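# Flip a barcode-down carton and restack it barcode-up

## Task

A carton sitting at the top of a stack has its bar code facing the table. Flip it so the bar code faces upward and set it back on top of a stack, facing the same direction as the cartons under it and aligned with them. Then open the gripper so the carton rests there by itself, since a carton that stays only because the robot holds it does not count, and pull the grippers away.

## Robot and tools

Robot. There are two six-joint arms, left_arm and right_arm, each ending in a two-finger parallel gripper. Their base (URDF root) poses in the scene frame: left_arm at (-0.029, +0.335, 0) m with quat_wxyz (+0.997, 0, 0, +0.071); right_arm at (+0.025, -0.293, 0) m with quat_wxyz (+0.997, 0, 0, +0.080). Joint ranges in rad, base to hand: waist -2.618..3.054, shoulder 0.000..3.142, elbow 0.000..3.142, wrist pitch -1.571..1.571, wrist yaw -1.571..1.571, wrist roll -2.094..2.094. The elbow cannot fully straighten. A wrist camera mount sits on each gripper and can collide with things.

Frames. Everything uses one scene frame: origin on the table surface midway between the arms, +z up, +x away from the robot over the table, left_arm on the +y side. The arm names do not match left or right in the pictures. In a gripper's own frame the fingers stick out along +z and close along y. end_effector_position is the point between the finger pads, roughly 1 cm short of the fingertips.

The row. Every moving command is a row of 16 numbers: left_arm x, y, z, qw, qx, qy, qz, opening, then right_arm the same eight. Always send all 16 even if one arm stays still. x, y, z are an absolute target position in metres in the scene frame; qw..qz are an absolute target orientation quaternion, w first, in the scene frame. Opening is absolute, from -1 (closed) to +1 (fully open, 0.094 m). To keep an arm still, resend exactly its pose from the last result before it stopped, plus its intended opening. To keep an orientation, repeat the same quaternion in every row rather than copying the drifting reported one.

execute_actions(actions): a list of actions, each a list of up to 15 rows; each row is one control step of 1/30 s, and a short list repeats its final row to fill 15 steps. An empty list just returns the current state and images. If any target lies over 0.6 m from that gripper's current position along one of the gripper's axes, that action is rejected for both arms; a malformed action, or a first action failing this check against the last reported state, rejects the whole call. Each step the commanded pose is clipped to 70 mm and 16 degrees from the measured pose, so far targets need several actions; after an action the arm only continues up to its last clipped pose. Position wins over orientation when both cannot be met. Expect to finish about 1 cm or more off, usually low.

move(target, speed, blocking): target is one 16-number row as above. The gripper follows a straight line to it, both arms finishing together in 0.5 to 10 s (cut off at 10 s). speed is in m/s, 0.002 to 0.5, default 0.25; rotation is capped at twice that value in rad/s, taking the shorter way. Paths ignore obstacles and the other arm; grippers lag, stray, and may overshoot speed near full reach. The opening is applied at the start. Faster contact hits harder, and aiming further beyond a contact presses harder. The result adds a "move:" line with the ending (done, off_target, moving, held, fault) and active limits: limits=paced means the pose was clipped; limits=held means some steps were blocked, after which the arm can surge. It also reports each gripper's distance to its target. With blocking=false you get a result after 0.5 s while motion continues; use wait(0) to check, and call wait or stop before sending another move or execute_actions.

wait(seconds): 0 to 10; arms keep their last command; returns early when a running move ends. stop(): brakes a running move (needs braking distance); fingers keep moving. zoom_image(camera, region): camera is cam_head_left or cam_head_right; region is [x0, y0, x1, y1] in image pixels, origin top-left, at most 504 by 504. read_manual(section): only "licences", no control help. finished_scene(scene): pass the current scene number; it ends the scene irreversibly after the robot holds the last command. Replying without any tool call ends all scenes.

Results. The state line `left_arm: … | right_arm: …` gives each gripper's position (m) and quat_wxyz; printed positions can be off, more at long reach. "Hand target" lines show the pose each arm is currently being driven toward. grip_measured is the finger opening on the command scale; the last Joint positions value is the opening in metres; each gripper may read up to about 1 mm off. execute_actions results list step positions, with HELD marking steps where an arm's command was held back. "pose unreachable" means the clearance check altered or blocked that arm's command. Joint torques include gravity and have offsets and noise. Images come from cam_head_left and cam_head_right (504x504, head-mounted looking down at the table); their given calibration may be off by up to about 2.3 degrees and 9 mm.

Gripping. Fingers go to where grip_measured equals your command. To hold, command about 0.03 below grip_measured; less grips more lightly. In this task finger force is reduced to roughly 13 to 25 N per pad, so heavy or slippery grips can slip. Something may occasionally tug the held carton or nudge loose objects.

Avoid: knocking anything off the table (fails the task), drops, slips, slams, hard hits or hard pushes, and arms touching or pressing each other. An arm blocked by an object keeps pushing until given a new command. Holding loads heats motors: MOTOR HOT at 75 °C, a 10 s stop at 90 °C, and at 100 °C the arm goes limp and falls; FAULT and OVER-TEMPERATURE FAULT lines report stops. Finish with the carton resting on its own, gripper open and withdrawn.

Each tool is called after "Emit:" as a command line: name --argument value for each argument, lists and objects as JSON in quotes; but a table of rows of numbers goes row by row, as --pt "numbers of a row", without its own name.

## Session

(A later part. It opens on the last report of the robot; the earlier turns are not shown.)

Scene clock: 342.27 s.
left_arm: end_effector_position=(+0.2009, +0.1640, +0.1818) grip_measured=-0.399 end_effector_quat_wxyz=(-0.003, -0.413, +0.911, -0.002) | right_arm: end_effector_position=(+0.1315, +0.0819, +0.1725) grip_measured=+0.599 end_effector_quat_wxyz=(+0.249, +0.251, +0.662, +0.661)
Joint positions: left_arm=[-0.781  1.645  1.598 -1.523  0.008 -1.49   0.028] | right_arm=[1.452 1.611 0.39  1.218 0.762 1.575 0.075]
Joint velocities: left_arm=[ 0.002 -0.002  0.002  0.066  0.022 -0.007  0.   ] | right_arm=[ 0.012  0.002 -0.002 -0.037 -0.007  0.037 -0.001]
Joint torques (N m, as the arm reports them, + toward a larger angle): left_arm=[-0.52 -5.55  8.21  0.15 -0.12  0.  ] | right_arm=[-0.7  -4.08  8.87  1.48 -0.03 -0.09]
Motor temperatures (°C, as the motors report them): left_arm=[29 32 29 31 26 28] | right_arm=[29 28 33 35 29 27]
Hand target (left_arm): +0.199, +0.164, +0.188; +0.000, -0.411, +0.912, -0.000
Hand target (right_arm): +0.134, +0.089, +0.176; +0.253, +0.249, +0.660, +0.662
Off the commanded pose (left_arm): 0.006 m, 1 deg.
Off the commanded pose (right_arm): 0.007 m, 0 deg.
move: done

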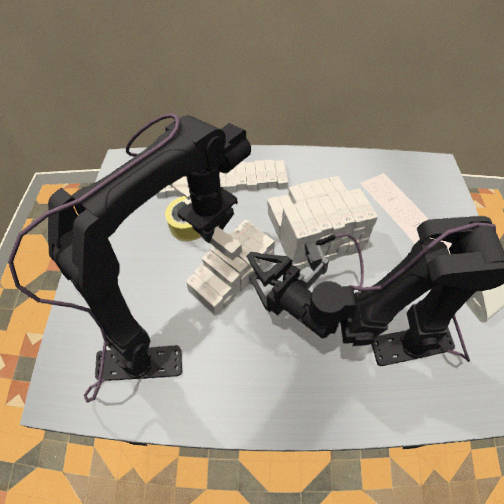

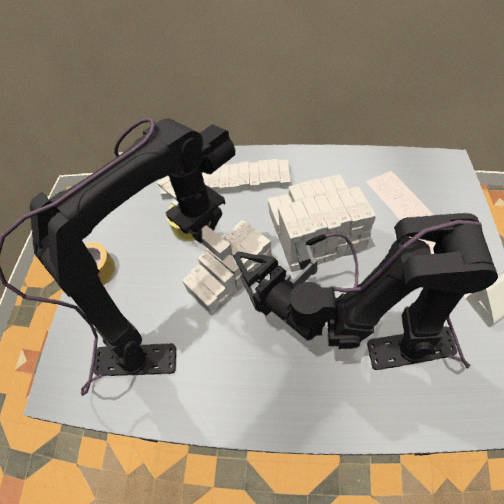

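Emit:
move --target '[0.2, 0.164, 0.188, 0, -0.4107, 0.9118, 0, -0.48, 0.173, 0.132, 0.175, 0.2506, 0.2506, 0.6613, 0.6613, 0.25]' --speed 0.08

Emit:
zoom_image --camera "cam_head_left" --region '[180, 200, 280, 300]'

Emit:
zoom_image --camera "cam_head_right" --region '[170, 200, 270, 300]'

Scene clock: 365.53 s.
left_arm: end_effector_position=(+0.2005, +0.1643, +0.1818) grip_measured=-0.399 end_effector_quat_wxyz=(-0.004, -0.413, +0.911, -0.001) | right_arm: end_effector_position=(+0.1693, +0.1255, +0.1780) grip_measured=+0.252 end_effector_quat_wxyz=(+0.247, +0.253, +0.655, +0.668)
Joint positions: left_arm=[-0.781  1.645  1.598 -1.525  0.008 -1.49   0.028] | right_arm=[1.314 1.752 0.569 1.201 0.626 1.575 0.059]
Joint velocities: left_arm=[-0.007 -0.002 -0.007  0.037  0.051  0.037 -0.001] | right_arm=[-0.002  0.027 -0.002 -0.007 -0.066  0.007 -0.   ]
Joint torques (N m, as the arm reports them, + toward a larger angle): left_arm=[-0.61 -5.2   8.48  0.12 -0.12 -0.01] | right_arm=[-0.73 -5.86  8.95  1.34 -0.04 -0.02]
Motor temperatures (°C, as the motors report them): left_arm=[29 32 30 31 26 28] | right_arm=[29 29 34 37 29 27]
Hand target (left_arm): +0.200, +0.164, +0.188; +0.000, -0.411, +0.912, -0.000
Hand target (right_arm): +0.173, +0.132, +0.175; +0.252, +0.249, +0.661, +0.662
Off the commanded pose (left_arm): 0.006 m, 1 deg.
Off the commanded pose (right_arm): 0.008 m, 1 deg.
move: done

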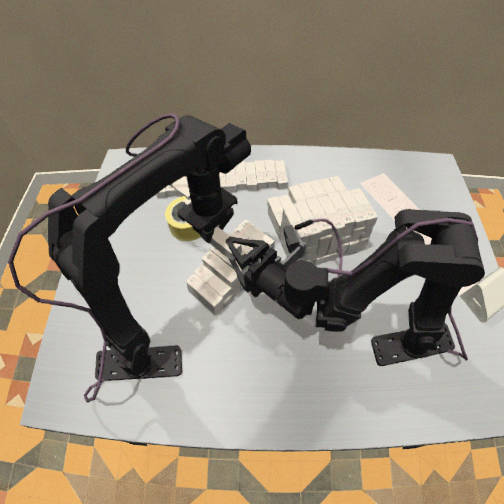

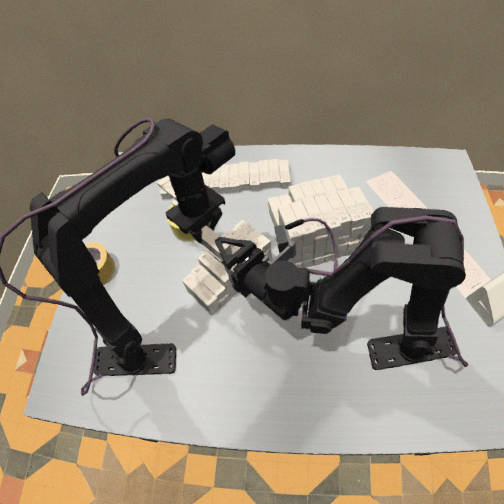

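Region (180, 200, 280, 300) of cam_head_left's 504x504 image, scaled by 5.040, with more detail than that image has.

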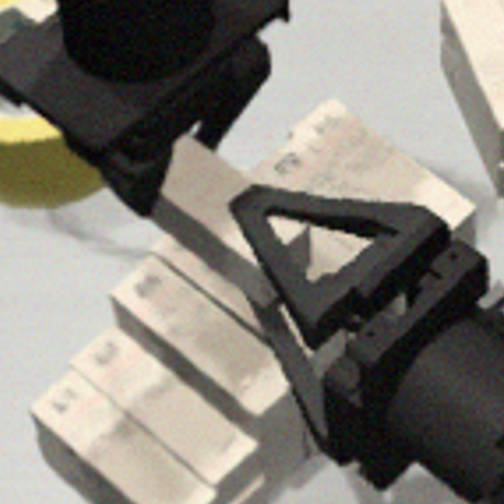

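Region (170, 200, 270, 300) of cam_head_right's 504x504 image, scaled by 5.040, with more detail than that image has.

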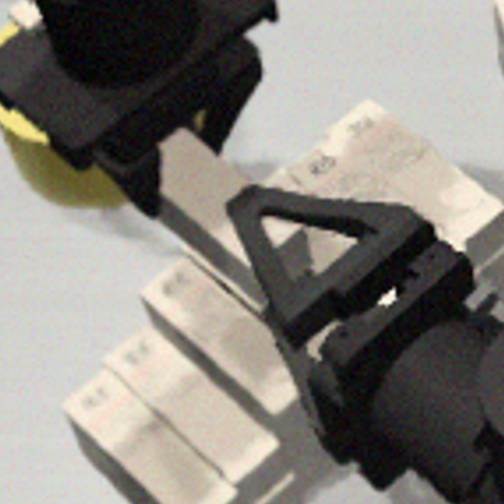

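Emit:
execute_actions --actions '[[[0.2, 0.164, 0.188, 0, -0.4107, 0.9118, 0, -0.48, 0.173, 0.132, 0.175, 0.2506, 0.2506, 0.6613, 0.6613, -0.2]]]'

Emit:
zoom_image --camera "cam_head_left" --region '[195, 215, 265, 285]'

Emit:
zoom_image --camera "cam_head_right" --region '[185, 215, 255, 285]'

Scene clock: 377.07 s.
left_arm: end_effector_position=(+0.2009, +0.1648, +0.1809) grip_measured=-0.399 end_effector_quat_wxyz=(-0.003, -0.413, +0.911, +0.001) | right_arm: end_effector_position=(+0.1690, +0.1267, +0.1814) grip_measured=-0.198 end_effector_quat_wxyz=(+0.245, +0.253, +0.651, +0.673)
Joint positions: left_arm=[-0.781  1.649  1.598 -1.526  0.004 -1.49   0.028] | right_arm=[1.314 1.752 0.574 1.209 0.623 1.575 0.038]
Joint velocities: left_arm=[-0.007 -0.022 -0.007  0.022 -0.007 -0.007  0.001] | right_arm=[-0.002  0.012 -0.012 -0.022  0.007  0.022 -0.   ]
Joint torques (N m, as the arm reports them, + toward a larger angle): left_arm=[-0.57 -5.59  8.44  0.1  -0.08  0.  ] | right_arm=[-0.77 -6.    8.47  1.24 -0.05 -0.02]
Motor temperatures (°C, as the motors report them): left_arm=[29 32 30 31 26 28] | right_arm=[29 29 35 37 29 27]
Hand target (left_arm): +0.200, +0.164, +0.188; -0.000, -0.411, +0.912, -0.000
Hand target (right_arm): +0.173, +0.132, +0.175; +0.251, +0.250, +0.661, +0.661
Off the commanded pose (left_arm): 0.007 m, 0 deg.
Off the commanded pose (right_arm): 0.009 m, 2 deg.
Step readings (end_effector_position):
0: left_arm (+0.2005, +0.1643, +0.1818) | right_arm (+0.1690, +0.1257, +0.1777)
1: left_arm (+0.2005, +0.1643, +0.1818) | right_arm (+0.1690, +0.1257, +0.1776)
2: left_arm (+0.2007, +0.1645, +0.1818) | right_arm (+0.1690, +0.1257, +0.1779)
4: left_arm (+0.2010, +0.1647, +0.1811) | right_arm (+0.1690, +0.1266, +0.1812)
8: left_arm (+0.2009, +0.1648, +0.1809) | right_arm (+0.1690, +0.1267, +0.1814)
15: end_effector_position above

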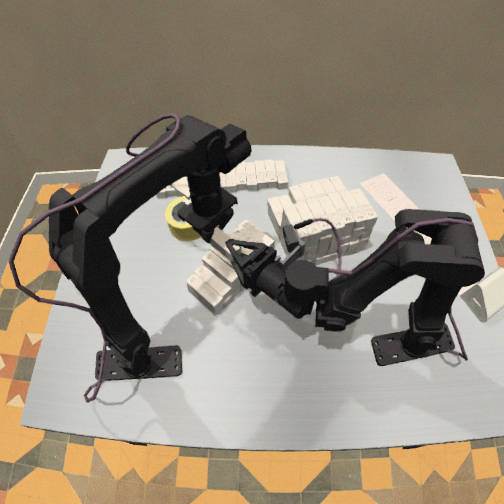

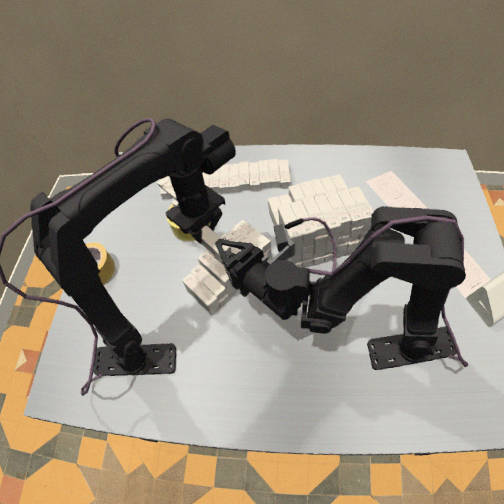

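Region (195, 215, 265, 285) of cam_head_left's 504x504 image, scaled by 7.200, with more detail than that image has.

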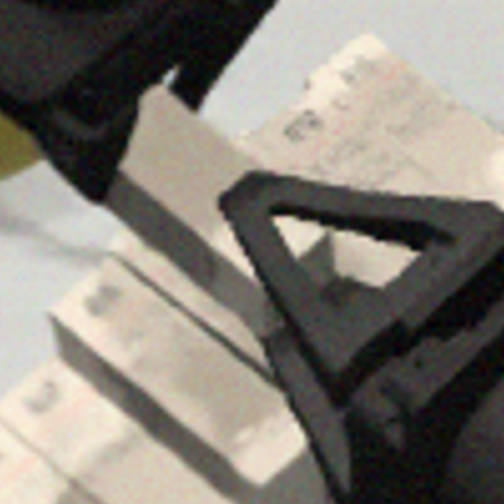

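Region (185, 215, 255, 285) of cam_head_right's 504x504 image, scaled by 7.200, with more detail than that image has.

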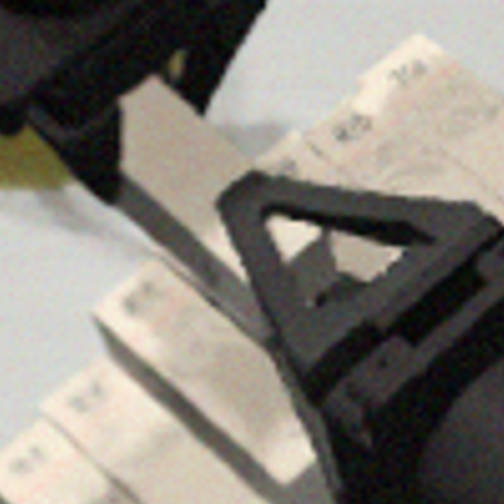

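Emit:
move --target '[0.2, 0.164, 0.188, 0, -0.4107, 0.9118, 0, -0.48, 0.169, 0.134, 0.196, 0.2506, 0.2506, 0.6613, 0.6613, -0.15]' --speed 0.05

Emit:
zoom_image --camera "cam_head_left" --region '[195, 215, 265, 285]'

Scene clock: 395.13 s.
left_arm: end_effector_position=(+0.2009, +0.1648, +0.1809) grip_measured=-0.399 end_effector_quat_wxyz=(-0.003, -0.413, +0.911, +0.001) | right_arm: end_effector_position=(+0.1696, +0.1300, +0.1820) grip_measured=-0.151 end_effector_quat_wxyz=(+0.250, +0.250, +0.668, +0.655)
Joint positions: left_arm=[-0.781  1.649  1.598 -1.526  0.004 -1.49   0.028] | right_arm=[1.314 1.715 0.603 1.09  0.625 1.577 0.04 ]
Joint velocities: left_arm=[ 0.007 -0.037 -0.012 -0.007 -0.022 -0.066  0.   ] | right_arm=[-0.012 -0.002  0.007 -0.022 -0.022  0.022  0.001]
Joint torques (N m, as the arm reports them, + toward a larger angle): left_arm=[-0.6  -5.48  8.43  0.12 -0.09  0.  ] | right_arm=[ 0.34 -9.5   9.66  1.35  0.19  0.02]
Motor temperatures (°C, as the motors report them): left_arm=[29 32 31 31 26 28] | right_arm=[29 30 35 36 29 27]
Hand target (left_arm): +0.200, +0.164, +0.188; +0.000, -0.411, +0.912, -0.000
Hand target (right_arm): +0.169, +0.134, +0.196; +0.251, +0.251, +0.661, +0.662
Off the commanded pose (left_arm): 0.007 m, 0 deg.
Off the commanded pose (right_arm): 0.015 m, 1 deg.
move: off_target (right_arm)

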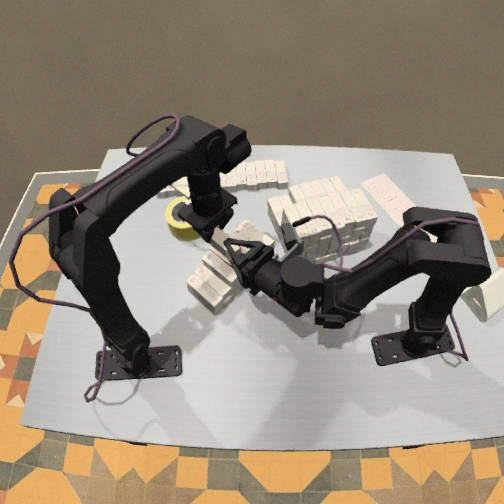

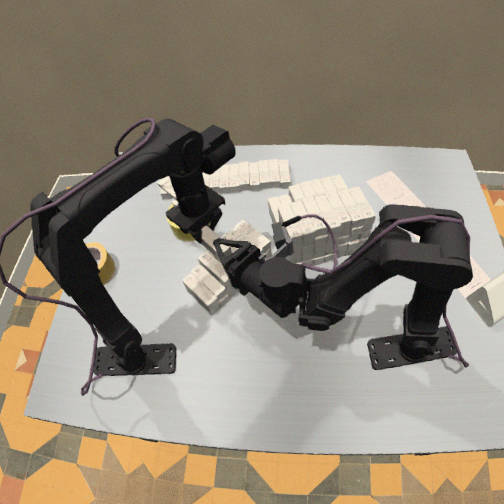

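Region (195, 215, 265, 285) of cam_head_left's 504x504 image, scaled by 7.200, with more detail than that image has.

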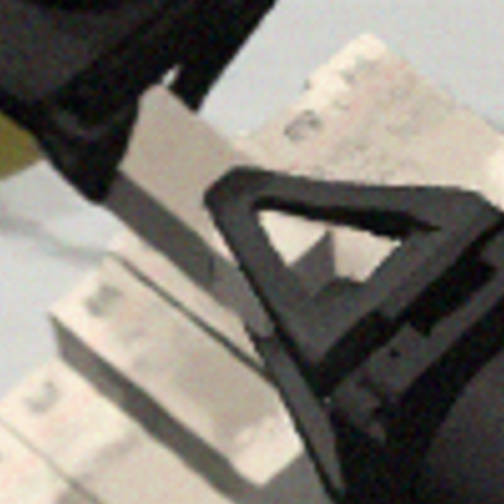

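Emit:
move --target '[0.2, 0.164, 0.188, 0, -0.4107, 0.9118, 0, -0.48, 0.165, 0.134, 0.208, 0.252, 0.249, 0.655, 0.667, -0.15]' --speed 0.05

Emit:
zoom_image --camera "cam_head_left" --region '[195, 215, 265, 285]'

Scene clock: 402.90 s.
left_arm: end_effector_position=(+0.2008, +0.1647, +0.1809) grip_measured=-0.399 end_effector_quat_wxyz=(-0.004, -0.413, +0.911, +0.001) | right_arm: end_effector_position=(+0.1676, +0.1279, +0.1898) grip_measured=-0.151 end_effector_quat_wxyz=(+0.251, +0.251, +0.665, +0.657)
Joint positions: left_arm=[-0.781  1.649  1.598 -1.526  0.005 -1.49   0.028] | right_arm=[1.322 1.687 0.603 1.072 0.637 1.574 0.04 ]
Joint velocities: left_arm=[ 0.007  0.012 -0.002  0.037 -0.007  0.007 -0.001] | right_arm=[-0.022 -0.002 -0.002 -0.11   0.037 -0.007  0.   ]
Joint torques (N m, as the arm reports them, + toward a larger angle): left_arm=[-0.58 -5.49  8.47  0.09 -0.08 -0.03] | right_arm=[ 0.83 -9.46 10.29  1.35  0.17 -0.08]
Motor temperatures (°C, as the motors report them): left_arm=[29 32 31 31 26 28] | right_arm=[29 30 35 37 29 27]
Hand target (left_arm): +0.200, +0.164, +0.188; +0.000, -0.411, +0.912, -0.000
Hand target (right_arm): +0.165, +0.133, +0.208; +0.252, +0.249, +0.655, +0.668
Off the commanded pose (left_arm): 0.007 m, 1 deg.
Off the commanded pose (right_arm): 0.019 m, 2 deg.
move: off_target (right_arm)

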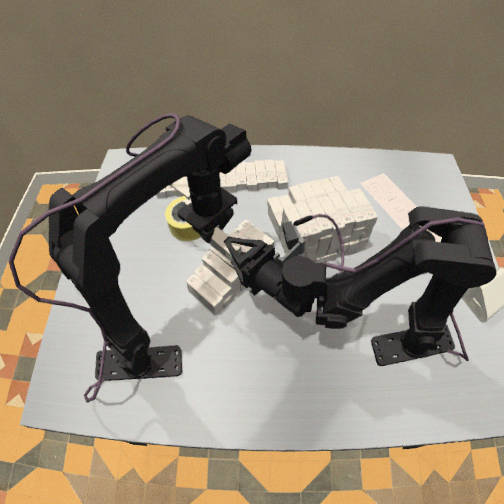

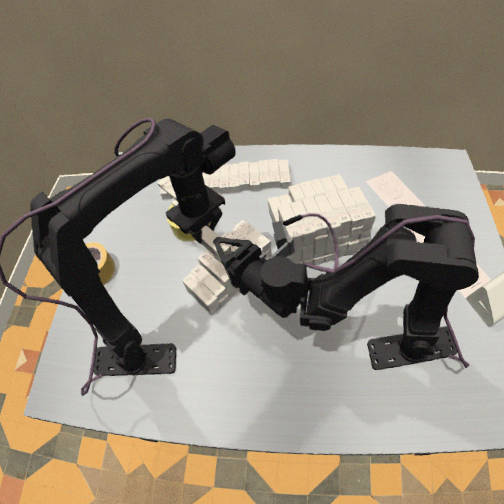

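Region (195, 215, 265, 285) of cam_head_left's 504x504 image, scaled by 7.200, with more detail than that image has.

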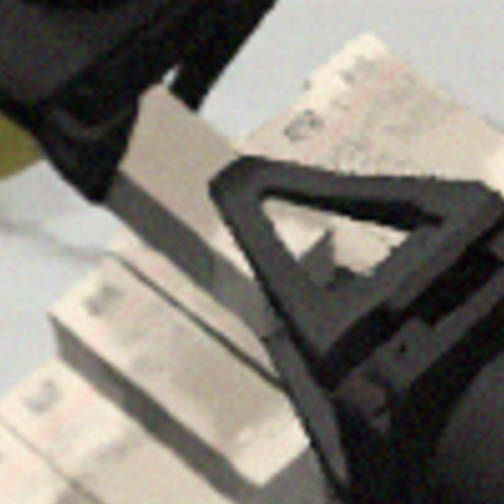

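Emit:
execute_actions --actions '[[[0.2, 0.164, 0.188, 0, -0.4107, 0.9118, 0, -0.48, 0.165, 0.134, 0.208, 0.252, 0.249, 0.655, 0.667, -0.2],[0.2, 0.164, 0.188, 0, -0.4107, 0.9118, 0, -0.48, 0.165, 0.134, 0.208, 0.252, 0.249, 0.655, 0.667, -0.24],[0.2, 0.164, 0.188, 0, -0.4107, 0.9118, 0, -0.48, 0.165, 0.134, 0.208, 0.252, 0.249, 0.655, 0.667, -0.28],[0.2, 0.164, 0.188, 0, -0.4107, 0.9118, 0, -0.48, 0.165, 0.134, 0.208, 0.252, 0.249, 0.655, 0.667, -0.32],[0.2, 0.164, 0.188, 0, -0.4107, 0.9118, 0, -0.48, 0.165, 0.134, 0.208, 0.252, 0.249, 0.655, 0.667, -0.36],[0.2, 0.164, 0.188, 0, -0.4107, 0.9118, 0, -0.48, 0.165, 0.134, 0.208, 0.252, 0.249, 0.655, 0.667, -0.39],[0.2, 0.164, 0.188, 0, -0.4107, 0.9118, 0, -0.48, 0.165, 0.134, 0.208, 0.252, 0.249, 0.655, 0.667, -0.42],[0.2, 0.164, 0.188, 0, -0.4107, 0.9118, 0, -0.48, 0.165, 0.134, 0.208, 0.252, 0.249, 0.655, 0.667, -0.45],[0.2, 0.164, 0.188, 0, -0.4107, 0.9118, 0, -0.48, 0.165, 0.134, 0.208, 0.252, 0.249, 0.655, 0.667, -0.48],[0.2, 0.164, 0.188, 0, -0.4107, 0.9118, 0, -0.48, 0.165, 0.134, 0.208, 0.252, 0.249, 0.655, 0.667, -0.51],[0.2, 0.164, 0.188, 0, -0.4107, 0.9118, 0, -0.48, 0.165, 0.134, 0.208, 0.252, 0.249, 0.655, 0.667, -0.54],[0.2, 0.164, 0.188, 0, -0.4107, 0.9118, 0, -0.48, 0.165, 0.134, 0.208, 0.252, 0.249, 0.655, 0.667, -0.6]]]'

Emit:
zoom_image --camera "cam_head_left" --region '[195, 215, 265, 285]'

Scene clock: 428.83 s.
left_arm: end_effector_position=(+0.2008, +0.1647, +0.1809) grip_measured=-0.399 end_effector_quat_wxyz=(-0.004, -0.413, +0.911, +0.001) | right_arm: end_effector_position=(+0.1678, +0.1275, +0.1875) grip_measured=-0.372 end_effector_quat_wxyz=(+0.253, +0.252, +0.668, +0.653)
Joint positions: left_arm=[-0.781  1.649  1.598 -1.526  0.005 -1.49   0.028] | right_arm=[1.323 1.687 0.603 1.061 0.641 1.575 0.03 ]
Joint velocities: left_arm=[-0.022 -0.022  0.007  0.051 -0.022  0.007 -0.001] | right_arm=[ 0.007 -0.017 -0.017 -0.007  0.051  0.037  0.   ]
Joint torques (N m, as the arm reports them, + toward a larger angle): left_arm=[-0.55 -5.48  8.47  0.1  -0.07 -0.03] | right_arm=[ 0.62 -9.51 10.43  1.41  0.04 -0.09]
Motor temperatures (°C, as the motors report them): left_arm=[29 32 31 31 26 28] | right_arm=[29 32 36 37 29 27]
Hand target (left_arm): +0.200, +0.164, +0.188; +0.000, -0.411, +0.912, -0.000
Hand target (right_arm): +0.165, +0.133, +0.208; +0.252, +0.249, +0.655, +0.667
Off the commanded pose (left_arm): 0.007 m, 1 deg.
Off the commanded pose (right_arm): 0.022 m, 2 deg.
Step readings (end_effector_position):
0: left_arm (+0.2008, +0.1647, +0.1809) | right_arm (+0.1678, +0.1277, +0.1896)
1: left_arm (+0.2008, +0.1647, +0.1809) | right_arm (+0.1678, +0.1277, +0.1896)
2: left_arm (+0.2008, +0.1647, +0.1809) | right_arm (+0.1678, +0.1277, +0.1892)
4: left_arm (+0.2008, +0.1647, +0.1809) | right_arm (+0.1678, +0.1277, +0.1875)
8: left_arm (+0.2008, +0.1647, +0.1809) | right_arm (+0.1680, +0.1275, +0.1875)
15: end_effector_position above

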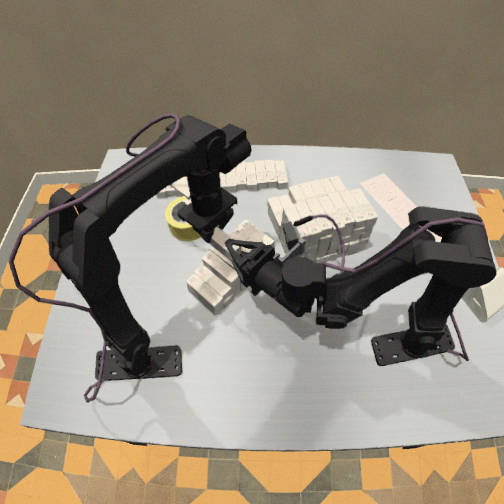

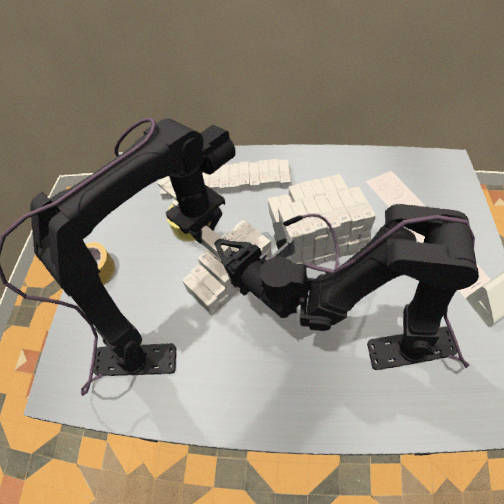

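Region (195, 215, 265, 285) of cam_head_left's 504x504 image, scaled by 7.200, with more detail than that image has.

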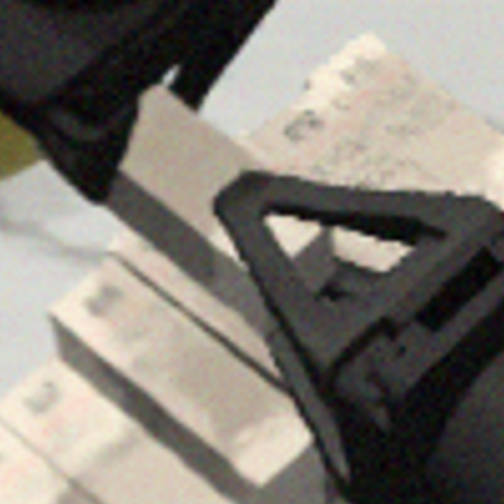

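Emit:
execute_actions --actions '[[[0.2, 0.164, 0.188, 0, -0.4107, 0.9118, 0, -0.41, 0.165, 0.134, 0.208, 0.252, 0.249, 0.655, 0.667, -0.6],[0.2, 0.164, 0.188, 0, -0.4107, 0.9118, 0, -0.40, 0.165, 0.134, 0.208, 0.252, 0.249, 0.655, 0.667, -0.6],[0.2, 0.164, 0.188, 0, -0.4107, 0.9118, 0, -0.39, 0.165, 0.134, 0.208, 0.252, 0.249, 0.655, 0.667, -0.6],[0.2, 0.164, 0.188, 0, -0.4107, 0.9118, 0, -0.38, 0.165, 0.134, 0.208, 0.252, 0.249, 0.655, 0.667, -0.6],[0.2, 0.164, 0.188, 0, -0.4107, 0.9118, 0, -0.36, 0.165, 0.134, 0.208, 0.252, 0.249, 0.655, 0.667, -0.6],[0.2, 0.164, 0.188, 0, -0.4107, 0.9118, 0, -0.3, 0.165, 0.134, 0.208, 0.252, 0.249, 0.655, 0.667, -0.6],[0.2, 0.164, 0.188, 0, -0.4107, 0.9118, 0, 0.0, 0.165, 0.134, 0.208, 0.252, 0.249, 0.655, 0.667, -0.6],[0.2, 0.164, 0.188, 0, -0.4107, 0.9118, 0, 0.9, 0.165, 0.134, 0.208, 0.252, 0.249, 0.655, 0.667, -0.6]]]'

Emit:
zoom_image --camera "cam_head_left" --region '[180, 200, 280, 300]'

Scene clock: 447.23 s.
left_arm: end_effector_position=(+0.2006, +0.1647, +0.1809) grip_measured=+0.898 end_effector_quat_wxyz=(-0.004, -0.413, +0.911, +0.001) | right_arm: end_effector_position=(+0.1680, +0.1289, +0.1903) grip_measured=-0.399 end_effector_quat_wxyz=(+0.253, +0.251, +0.666, +0.656)
Joint positions: left_arm=[-0.781  1.649  1.598 -1.526  0.006 -1.49   0.089] | right_arm=[1.323 1.687 0.611 1.061 0.641 1.573 0.028]
Joint velocities: left_arm=[ 0.022  0.002 -0.002 -0.022  0.037 -0.007  0.   ] | right_arm=[-0.007  0.007 -0.022  0.037 -0.007  0.037  0.002]
Joint torques (N m, as the arm reports them, + toward a larger angle): left_arm=[-0.57 -5.58  8.45  0.12 -0.09 -0.01] | right_arm=[ 0.84 -9.37  9.75  1.47  0.07 -0.11]
Motor temperatures (°C, as the motors report them): left_arm=[29 32 31 31 26 28] | right_arm=[29 32 36 38 29 27]
Hand target (left_arm): +0.200, +0.164, +0.188; -0.000, -0.411, +0.912, -0.000
Hand target (right_arm): +0.165, +0.133, +0.208; +0.252, +0.249, +0.655, +0.667
Off the commanded pose (left_arm): 0.007 m, 1 deg.
Off the commanded pose (right_arm): 0.019 m, 2 deg.
Step readings (end_effector_position):
0: left_arm (+0.2008, +0.1647, +0.1809) | right_arm (+0.1678, +0.1275, +0.1875)
1: left_arm (+0.2008, +0.1647, +0.1809) | right_arm (+0.1678, +0.1275, +0.1875)
2: left_arm (+0.2008, +0.1647, +0.1809) | right_arm (+0.1678, +0.1275, +0.1875)
4: left_arm (+0.2007, +0.1647, +0.1809) | right_arm (+0.1679, +0.1277, +0.1885)
8: left_arm (+0.2006, +0.1647, +0.1809) | right_arm (+0.1680, +0.1289, +0.1910)
15: end_effector_position above

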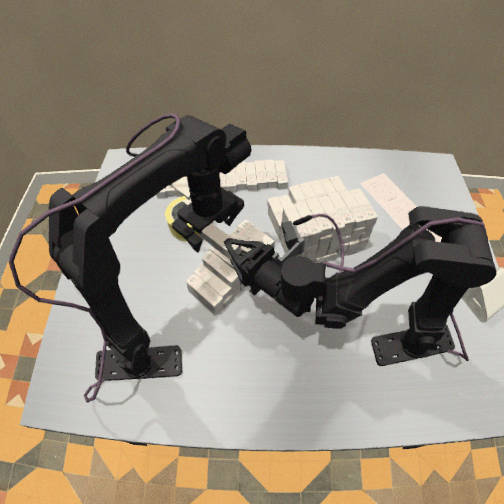

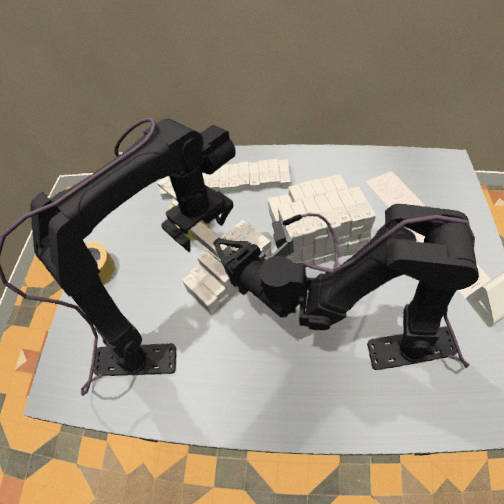

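Region (180, 200, 280, 300) of cam_head_left's 504x504 image, scaled by 5.040, with more detail than that image has.

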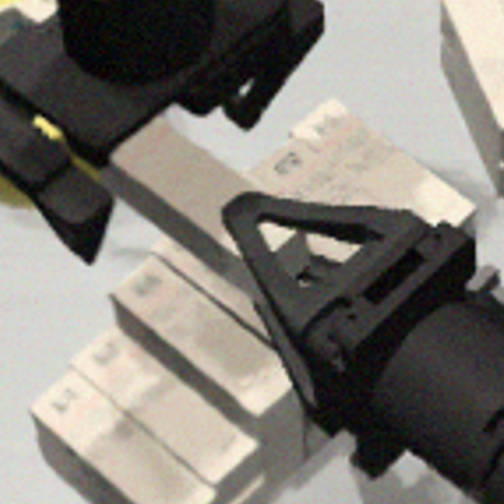

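Emit:
execute_actions --actions '[[[0.2,0.164,0.188,0,-0.4107,0.9118,0,0.9,0.165,0.134,0.208,0.2578,0.2433,0.6572,0.6648,-0.6],[0.2,0.164,0.188,0,-0.4107,0.9118,0,0.9,0.165,0.134,0.208,0.2694,0.2318,0.6613,0.6602,-0.6],[0.2,0.164,0.188,0,-0.4107,0.9118,0,0.9,0.165,0.134,0.208,0.2865,0.2144,0.6671,0.6529,-0.6],[0.2,0.164,0.188,0,-0.4107,0.9118,0,0.9,0.165,0.134,0.208,0.3092,0.1909,0.6742,0.6425,-0.6],[0.2,0.164,0.188,0,-0.4107,0.9118,0,0.9,0.165,0.134,0.208,0.3369,0.1614,0.6819,0.6284,-0.6],[0.2,0.164,0.188,0,-0.4107,0.9118,0,0.9,0.165,0.134,0.208,0.364,0.1315,0.6883,0.6131,-0.6],[0.2,0.164,0.188,0,-0.4107,0.9118,0,0.9,0.165,0.134,0.208,0.3904,0.1014,0.6934,0.5967,-0.6],[0.2,0.164,0.188,0,-0.4107,0.9118,0,0.9,0.165,0.134,0.208,0.416,0.071,0.6971,0.579,-0.6],[0.2,0.164,0.188,0,-0.4107,0.9118,0,0.9,0.165,0.134,0.208,0.4409,0.0405,0.6995,0.5603,-0.6],[0.2,0.164,0.188,0,-0.4107,0.9118,0,0.9,0.165,0.134,0.208,0.4649,0.01,0.7007,0.5406,-0.6],[0.2,0.164,0.188,0,-0.4107,0.9118,0,0.9,0.165,0.134,0.208,0.4881,-0.0206,0.7004,0.5198,-0.6],[0.2,0.164,0.188,0,-0.4107,0.9118,0,0.9,0.165,0.134,0.208,0.5103,-0.0511,0.6989,0.498,-0.6],[0.2,0.164,0.188,0,-0.4107,0.9118,0,0.9,0.165,0.134,0.208,0.5315,-0.0816,0.6959,0.4753,-0.6],[0.2,0.164,0.188,0,-0.4107,0.9118,0,0.9,0.165,0.134,0.208,0.5517,-0.1119,0.6917,0.4516,-0.6],[0.2,0.164,0.188,0,-0.4107,0.9118,0,0.9,0.165,0.134,0.208,0.5709,-0.1419,0.6862,0.4271,-0.6]],[[0.2,0.164,0.188,0,-0.4107,0.9118,0,0.9,0.165,0.134,0.208,0.589,-0.1717,0.6794,0.4019,-0.6],[0.2,0.164,0.188,0,-0.4107,0.9118,0,0.9,0.165,0.134,0.208,0.606,-0.2012,0.6713,0.3758,-0.6],[0.2,0.164,0.188,0,-0.4107,0.9118,0,0.9,0.165,0.134,0.208,0.6218,-0.2303,0.6618,0.3489,-0.6],[0.2,0.164,0.188,0,-0.4107,0.9118,0,0.9,0.165,0.134,0.208,0.6364,-0.2589,0.6512,0.3215,-0.6],[0.2,0.164,0.188,0,-0.4107,0.9118,0,0.9,0.165,0.134,0.208,0.6498,-0.2871,0.6392,0.2934,-0.6],[0.2,0.164,0.188,0,-0.4107,0.9118,0,0.9,0.165,0.134,0.208,0.662,-0.3147,0.6261,0.2648,-0.6],[0.2,0.164,0.188,0,-0.4107,0.9118,0,0.9,0.165,0.134,0.208,0.6729,-0.3417,0.6118,0.2357,-0.6],[0.2,0.164,0.188,0,-0.4107,0.9118,0,0.9,0.165,0.134,0.208,0.6826,-0.3681,0.5963,0.2061,-0.6],[0.2,0.164,0.188,0,-0.4107,0.9118,0,0.9,0.165,0.134,0.208,0.691,-0.3937,0.5797,0.1762,-0.6],[0.2,0.164,0.188,0,-0.4107,0.9118,0,0.9,0.165,0.134,0.208,0.6979,-0.4186,0.5619,0.1458,-0.6],[0.2,0.164,0.188,0,-0.4107,0.9118,0,0.9,0.165,0.134,0.208,0.7036,-0.4427,0.5431,0.1153,-0.6],[0.2,0.164,0.188,0,-0.4107,0.9118,0,0.9,0.165,0.134,0.208,0.708,-0.466,0.5233,0.0844,-0.6],[0.2,0.164,0.188,0,-0.4107,0.9118,0,0.9,0.165,0.134,0.208,0.711,-0.4884,0.5025,0.0535,-0.6],[0.2,0.164,0.188,0,-0.4107,0.9118,0,0.9,0.165,0.134,0.208,0.7127,-0.5099,0.4807,0.0224,-0.6],[0.2,0.164,0.188,0,-0.4107,0.9118,0,0.9,0.165,0.134,0.208,0.713,-0.5303,0.458,-0.0087,-0.6]],[[0.2,0.164,0.188,0,-0.4107,0.9118,0,0.9,0.165,0.134,0.208,0.7119,-0.5498,0.4344,-0.0398,-0.6],[0.2,0.164,0.188,0,-0.4107,0.9118,0,0.9,0.165,0.134,0.208,0.7095,-0.5682,0.41,-0.0708,-0.6],[0.2,0.164,0.188,0,-0.4107,0.9118,0,0.9,0.165,0.134,0.208,0.7057,-0.5856,0.3848,-0.1017,-0.6],[0.2,0.164,0.188,0,-0.4107,0.9118,0,0.9,0.165,0.134,0.208,0.7006,-0.6018,0.3589,-0.1324,-0.6],[0.2,0.164,0.188,0,-0.4107,0.9118,0,0.9,0.165,0.134,0.208,0.6942,-0.6169,0.3323,-0.1628,-0.6],[0.2,0.164,0.188,0,-0.4107,0.9118,0,0.9,0.165,0.134,0.208,0.6864,-0.6308,0.3052,-0.1929,-0.6],[0.2,0.164,0.188,0,-0.4107,0.9118,0,0.9,0.165,0.134,0.208,0.6792,-0.6411,0.2829,-0.2168,-0.6],[0.2,0.164,0.188,0,-0.4107,0.9118,0,0.9,0.165,0.134,0.208,0.6734,-0.6483,0.2661,-0.2344,-0.6],[0.2,0.164,0.188,0,-0.4107,0.9118,0,0.9,0.165,0.134,0.208,0.6692,-0.6528,0.2547,-0.2462,-0.6],[0.2,0.164,0.188,0,-0.4107,0.9118,0,0.9,0.165,0.134,0.208,0.667,-0.655,0.249,-0.252,-0.6]]]'

Emit:
zoom_image --camera "cam_head_left" --region '[180, 200, 280, 300]'

Emit:
zoom_image --camera "cam_head_right" --region '[170, 200, 270, 300]'

Scene clock: 512.17 s.
left_arm: end_effector_position=(+0.2006, +0.1647, +0.1809) grip_measured=+0.899 end_effector_quat_wxyz=(-0.004, -0.413, +0.911, +0.001) | right_arm: end_effector_position=(+0.1670, +0.1303, +0.1880) grip_measured=-0.398 end_effector_quat_wxyz=(+0.664, -0.468, +0.578, +0.078)
Joint positions: left_arm=[-0.781  1.649  1.598 -1.526  0.006 -1.49   0.089] | right_arm=[ 1.345  1.635  0.679  0.816  0.701 -0.473  0.028]
Joint velocities: left_arm=[-0.002 -0.007  0.012 -0.022 -0.007 -0.037 -0.   ] | right_arm=[ 0.007 -0.022  0.042 -0.125  0.037 -1.414 -0.   ]
Joint torques (N m, as the arm reports them, + toward a larger angle): left_arm=[-0.52 -5.39  8.51  0.14 -0.06 -0.01] | right_arm=[ 0.79 -9.69 10.82  1.45  0.14  0.06]
Motor temperatures (°C, as the motors report them): left_arm=[29 32 32 30 26 28] | right_arm=[29 33 36 39 29 27]
Hand target (left_arm): +0.200, +0.164, +0.188; +0.000, -0.411, +0.912, -0.000
Hand target (right_arm): +0.165, +0.133, +0.208; +0.679, -0.514, +0.524, +0.013
Off the commanded pose (left_arm): 0.007 m, 1 deg.
Off the commanded pose (right_arm): 0.020 m, 58 deg; orientation clipped at the last step of the last action.
Step readings (end_effector_position; steps 1 to 15: 1st action; 16 to 30: 2nd action; 31 to 45: 3rd action):
0: left_arm (+0.2006, +0.1647, +0.1809) | right_arm (+0.1680, +0.1289, +0.1901)
1: left_arm (+0.2006, +0.1647, +0.1809) | right_arm (+0.1680, +0.1289, +0.1901)
2: left_arm (+0.2006, +0.1647, +0.1809) | right_arm (+0.1680, +0.1289, +0.1901)
4: left_arm (+0.2006, +0.1647, +0.1809) | right_arm (+0.1680, +0.1289, +0.1901)
8: left_arm (+0.2006, +0.1647, +0.1809) | right_arm (+0.1681, +0.1287, +0.1879)
15: left_arm (+0.2006, +0.1647, +0.1809) | right_arm (+0.1684, +0.1274, +0.1869)
16: left_arm (+0.2006, +0.1647, +0.1809) | right_arm (+0.1681, +0.1280, +0.1884)
17: left_arm (+0.2006, +0.1647, +0.1809) | right_arm (+0.1679, +0.1286, +0.1898)
19: left_arm (+0.2006, +0.1647, +0.1809) | right_arm (+0.1673, +0.1296, +0.1918)
23: left_arm (+0.2006, +0.1647, +0.1809) | right_arm (+0.1677, +0.1297, +0.1916)
30: left_arm (+0.2006, +0.1647, +0.1809) | right_arm (+0.1674, +0.1296, +0.1893)
31: left_arm (+0.2006, +0.1647, +0.1809) | right_arm (+0.1673, +0.1297, +0.1894)
32: left_arm (+0.2006, +0.1647, +0.1809) | right_arm (+0.1673, +0.1299, +0.1896)
34: left_arm (+0.2006, +0.1647, +0.1809) | right_arm (+0.1672, +0.1301, +0.1900)
38: left_arm (+0.2006, +0.1647, +0.1809) | right_arm (+0.1672, +0.1302, +0.1895)
45: end_effector_position above

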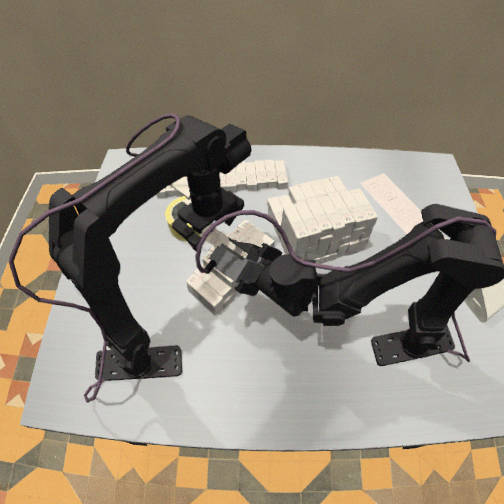

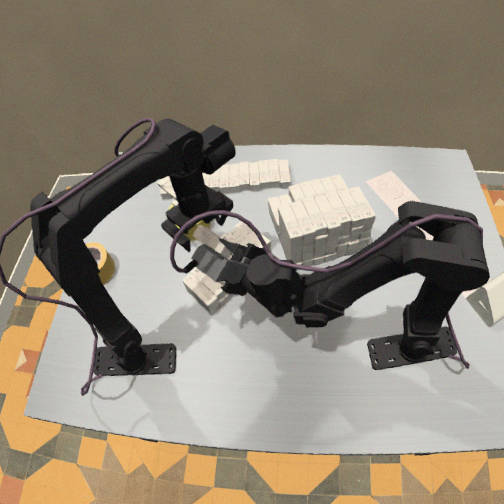

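Region (180, 200, 280, 300) of cam_head_left's 504x504 image, scaled by 5.040, with more detail than that image has.

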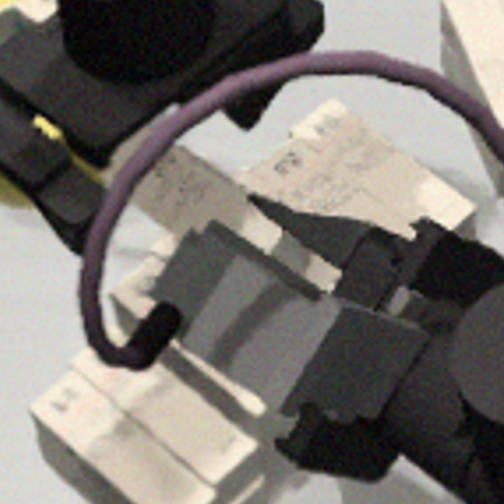

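Region (170, 200, 270, 300) of cam_head_right's 504x504 image, scaled by 5.040, with more detail than that image has.

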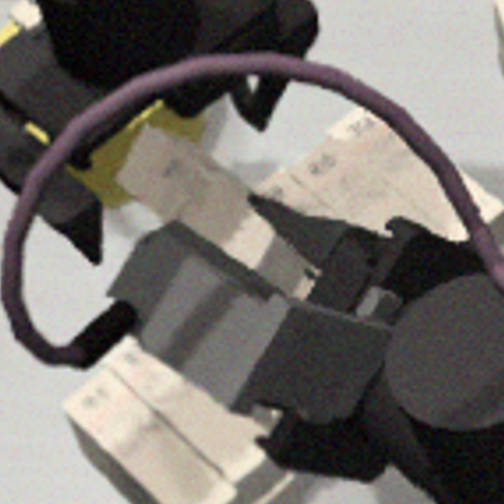

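Emit:
execute_actions --actions '[[[0.2,0.164,0.188,0,-0.4107,0.9118,0,0.9,0.165,0.134,0.204,0.667,-0.655,0.249,-0.252,-0.6]],[[0.2,0.164,0.188,0,-0.4107,0.9118,0,0.9,0.165,0.134,0.204,0.667,-0.655,0.249,-0.252,-0.6]]]'

Emit:
zoom_image --camera "cam_head_left" --region '[180, 200, 280, 300]'

Emit:
zoom_image --camera "cam_head_right" --region '[170, 200, 270, 300]'

Scene clock: 528.50 s.
left_arm: end_effector_position=(+0.2006, +0.1647, +0.1809) grip_measured=+0.899 end_effector_quat_wxyz=(-0.004, -0.413, +0.911, +0.001) | right_arm: end_effector_position=(+0.1603, +0.1369, +0.2103) grip_measured=-0.397 end_effector_quat_wxyz=(+0.669, -0.655, +0.249, -0.248)
Joint positions: left_arm=[-0.781  1.649  1.598 -1.526  0.006 -1.49   0.089] | right_arm=[ 1.346  1.667  0.654  1.036  0.653 -1.576  0.028]
Joint velocities: left_arm=[ 0.007 -0.002  0.002 -0.022  0.037  0.007 -0.001] | right_arm=[-0.007 -0.012 -0.002  0.066  0.022 -0.037  0.   ]
Joint torques (N m, as the arm reports them, + toward a larger angle): left_arm=[-0.6  -5.51  8.48  0.12 -0.09 -0.02] | right_arm=[-0.98 -6.24  5.75  1.62 -0.06  0.08]
Motor temperatures (°C, as the motors report them): left_arm=[29 32 32 30 26 28] | right_arm=[29 34 37 40 29 27]
Hand target (left_arm): +0.200, +0.164, +0.188; +0.000, -0.411, +0.912, -0.000
Hand target (right_arm): +0.165, +0.134, +0.204; +0.667, -0.656, +0.249, -0.252
Off the commanded pose (left_arm): 0.007 m, 1 deg.
Off the commanded pose (right_arm): 0.008 m, 1 deg.
Step readings (end_effector_position; steps 1 to 15: 1st action; 16 to 30: 2nd action):
0: left_arm (+0.2006, +0.1647, +0.1809) | right_arm (+0.1676, +0.1291, +0.1847)
1: left_arm (+0.2006, +0.1647, +0.1809) | right_arm (+0.1678, +0.1289, +0.1848)
2: left_arm (+0.2006, +0.1647, +0.1809) | right_arm (+0.1680, +0.1287, +0.1848)
4: left_arm (+0.2006, +0.1647, +0.1809) | right_arm (+0.1682, +0.1285, +0.1848)
8: left_arm (+0.2006, +0.1647, +0.1809) | right_arm (+0.1683, +0.1287, +0.1864)
15: left_arm (+0.2006, +0.1647, +0.1809) | right_arm (+0.1652, +0.1336, +0.2069)
16: left_arm (+0.2006, +0.1647, +0.1809) | right_arm (+0.1644, +0.1339, +0.2098)
17: left_arm (+0.2006, +0.1647, +0.1809) | right_arm (+0.1637, +0.1341, +0.2116)
19: left_arm (+0.2006, +0.1647, +0.1809) | right_arm (+0.1626, +0.1350, +0.2117)
23: left_arm (+0.2006, +0.1647, +0.1809) | right_arm (+0.1611, +0.1362, +0.2074)
30: end_effector_position above

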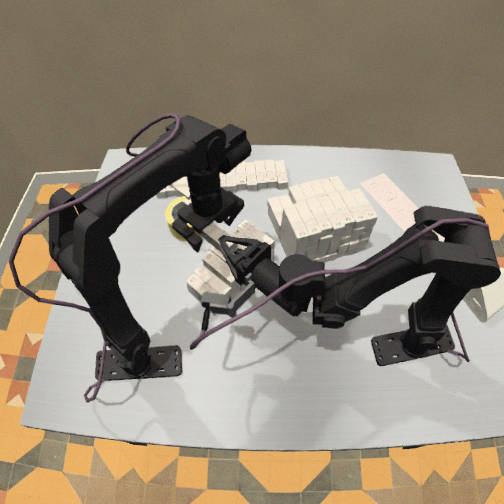

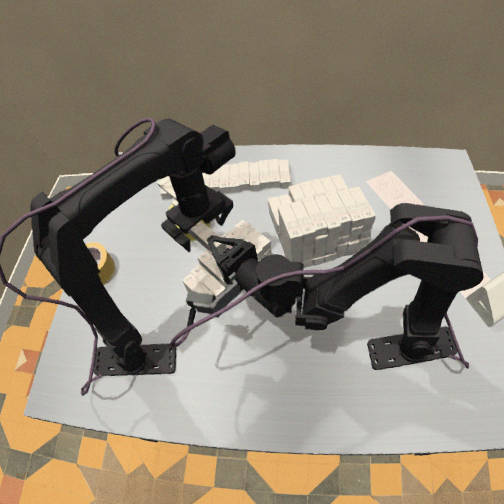

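Region (180, 200, 280, 300) of cam_head_left's 504x504 image, scaled by 5.040, with more detail than that image has.

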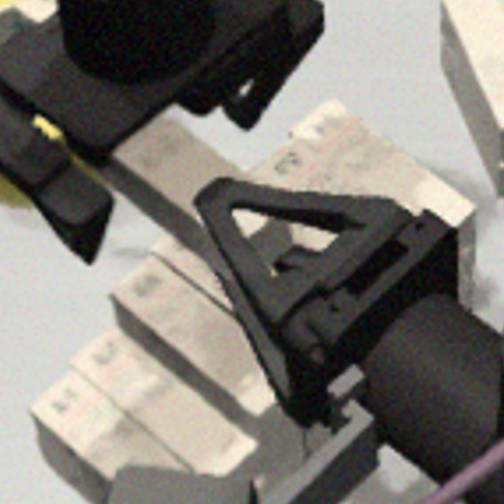

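Region (170, 200, 270, 300) of cam_head_right's 504x504 image, scaled by 5.040, with more detail than that image has.

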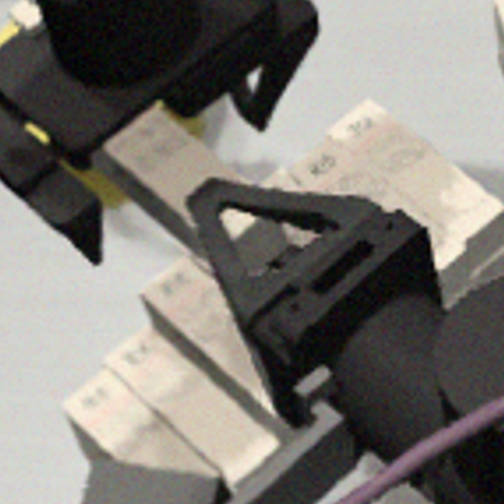

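Emit:
execute_actions --actions '[[[0.2,0.164,0.188,0,-0.4107,0.9118,0,0.8,0.1653,0.1337,0.202,0.667,-0.655,0.249,-0.252,-0.6],[0.2,0.164,0.188,0,-0.4107,0.9118,0,0.7,0.1656,0.1334,0.200,0.667,-0.655,0.249,-0.252,-0.6],[0.2,0.164,0.188,0,-0.4107,0.9118,0,0.6,0.1659,0.1331,0.198,0.667,-0.655,0.249,-0.252,-0.6],[0.2,0.164,0.188,0,-0.4107,0.9118,0,0.5,0.1662,0.1328,0.196,0.667,-0.655,0.249,-0.252,-0.6],[0.2,0.164,0.188,0,-0.4107,0.9118,0,0.4,0.1665,0.1325,0.194,0.667,-0.655,0.249,-0.252,-0.6],[0.2,0.164,0.188,0,-0.4107,0.9118,0,0.3,0.1668,0.1322,0.192,0.667,-0.655,0.249,-0.252,-0.6],[0.2,0.164,0.188,0,-0.4107,0.9118,0,0.2,0.1671,0.1319,0.190,0.667,-0.655,0.249,-0.252,-0.6],[0.2,0.164,0.188,0,-0.4107,0.9118,0,0.1,0.1674,0.1316,0.188,0.667,-0.655,0.249,-0.252,-0.6],[0.2,0.164,0.188,0,-0.4107,0.9118,0,0.1,0.1677,0.1313,0.186,0.667,-0.655,0.249,-0.252,-0.6],[0.2,0.164,0.188,0,-0.4107,0.9118,0,0.1,0.168,0.131,0.183,0.667,-0.655,0.249,-0.252,-0.6]]]'

Emit:
wait --seconds 0

Emit:
zoom_image --camera "cam_head_left" --region '[180, 200, 280, 300]'

Scene clock: 550.40 s.
left_arm: end_effector_position=(+0.2006, +0.1647, +0.1809) grip_measured=+0.101 end_effector_quat_wxyz=(-0.004, -0.413, +0.911, +0.001) | right_arm: end_effector_position=(+0.1651, +0.1342, +0.1831) grip_measured=-0.397 end_effector_quat_wxyz=(+0.660, -0.662, +0.246, -0.254)
Joint positions: left_arm=[-0.781  1.649  1.598 -1.526  0.006 -1.49   0.052] | right_arm=[ 1.331  1.743  0.613  1.132  0.642 -1.584  0.028]
Joint velocities: left_arm=[-0.002  0.002 -0.002  0.066 -0.022 -0.037  0.   ] | right_arm=[ 0.027  0.017 -0.007  0.051  0.022 -0.007  0.   ]
Joint torques (N m, as the arm reports them, + toward a larger angle): left_arm=[-0.65 -5.5   8.5   0.11 -0.12 -0.01] | right_arm=[-0.57 -7.17  5.46  1.83 -0.05  0.05]
Motor temperatures (°C, as the motors report them): left_arm=[29 32 32 30 26 28] | right_arm=[29 32 35 41 29 27]
Hand target (left_arm): +0.200, +0.164, +0.188; +0.000, -0.411, +0.912, -0.000
Hand target (right_arm): +0.168, +0.131, +0.183; +0.667, -0.656, +0.249, -0.252
Off the commanded pose (left_arm): 0.007 m, 1 deg.
Off the commanded pose (right_arm): 0.004 m, 1 deg.
Step readings (end_effector_position):
0: left_arm (+0.2006, +0.1647, +0.1809) | right_arm (+0.1601, +0.1370, +0.2120)
1: left_arm (+0.2006, +0.1647, +0.1809) | right_arm (+0.1602, +0.1370, +0.2123)
2: left_arm (+0.2006, +0.1647, +0.1809) | right_arm (+0.1606, +0.1370, +0.2125)
4: left_arm (+0.2006, +0.1647, +0.1809) | right_arm (+0.1619, +0.1372, +0.2123)
8: left_arm (+0.2006, +0.1647, +0.1809) | right_arm (+0.1638, +0.1357, +0.2023)
15: end_effector_position above

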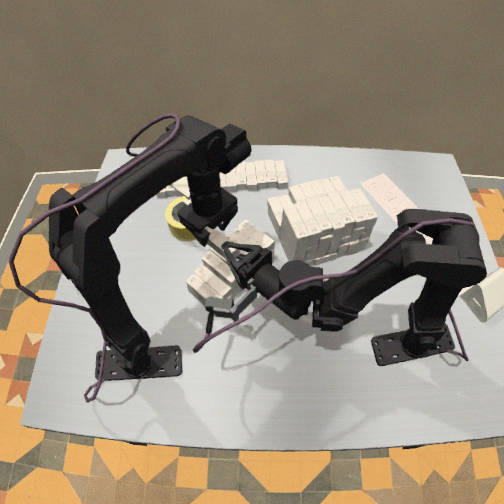

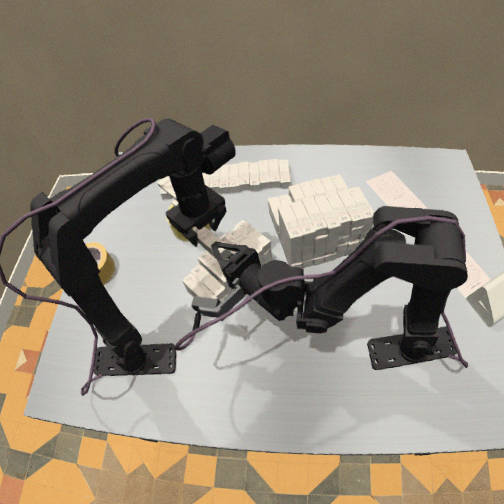

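Scene clock: 550.40 s.
left_arm: end_effector_position=(+0.2006, +0.1647, +0.1809) grip_measured=+0.101 end_effector_quat_wxyz=(-0.004, -0.413, +0.911, +0.001) | right_arm: end_effector_position=(+0.1651, +0.1342, +0.1831) grip_measured=-0.397 end_effector_quat_wxyz=(+0.660, -0.662, +0.246, -0.254)
Joint positions: left_arm=[-0.781  1.649  1.598 -1.526  0.006 -1.49   0.052] | right_arm=[ 1.331  1.743  0.613  1.132  0.642 -1.584  0.028]
Joint velocities: left_arm=[-0.002  0.002 -0.002  0.066 -0.022 -0.037  0.   ] | right_arm=[ 0.027  0.017 -0.007  0.051  0.022 -0.007  0.   ]
Joint torques (N m, as the arm reports them, + toward a larger angle): left_arm=[-0.65 -5.5   8.5   0.11 -0.12 -0.01] | right_arm=[-0.57 -7.17  5.46  1.83 -0.05  0.05]
Motor temperatures (°C, as the motors report them): left_arm=[29 32 32 30 26 28] | right_arm=[29 32 35 41 29 27]
Hand target (left_arm): +0.200, +0.164, +0.188; +0.000, -0.411, +0.912, -0.000
Hand target (right_arm): +0.168, +0.131, +0.183; +0.667, -0.656, +0.249, -0.252
Off the commanded pose (left_arm): 0.007 m, 1 deg.
Off the commanded pose (right_arm): 0.004 m, 1 deg.

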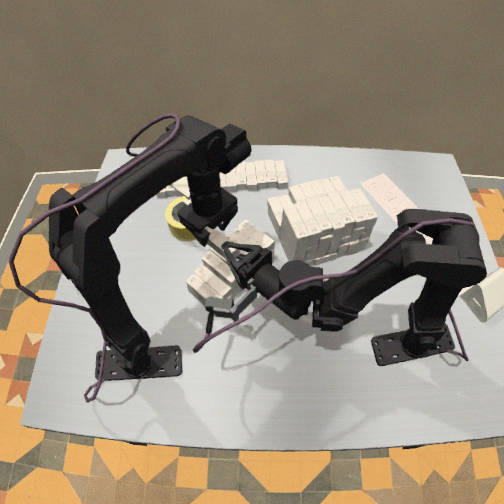

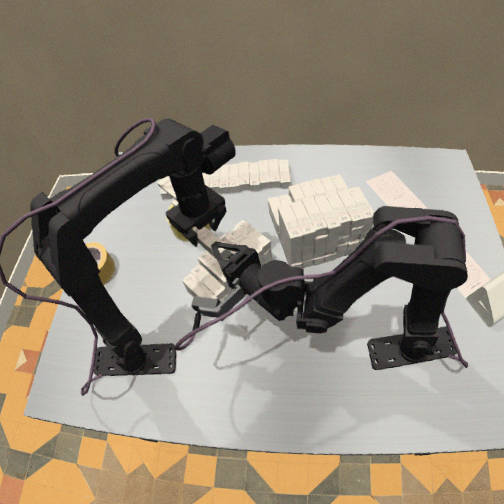

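Region (180, 200, 280, 300) of cam_head_left's 504x504 image, scaled by 5.040, with more detail than that image has.

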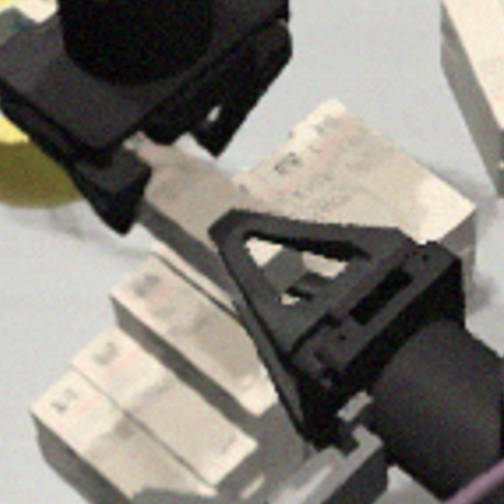

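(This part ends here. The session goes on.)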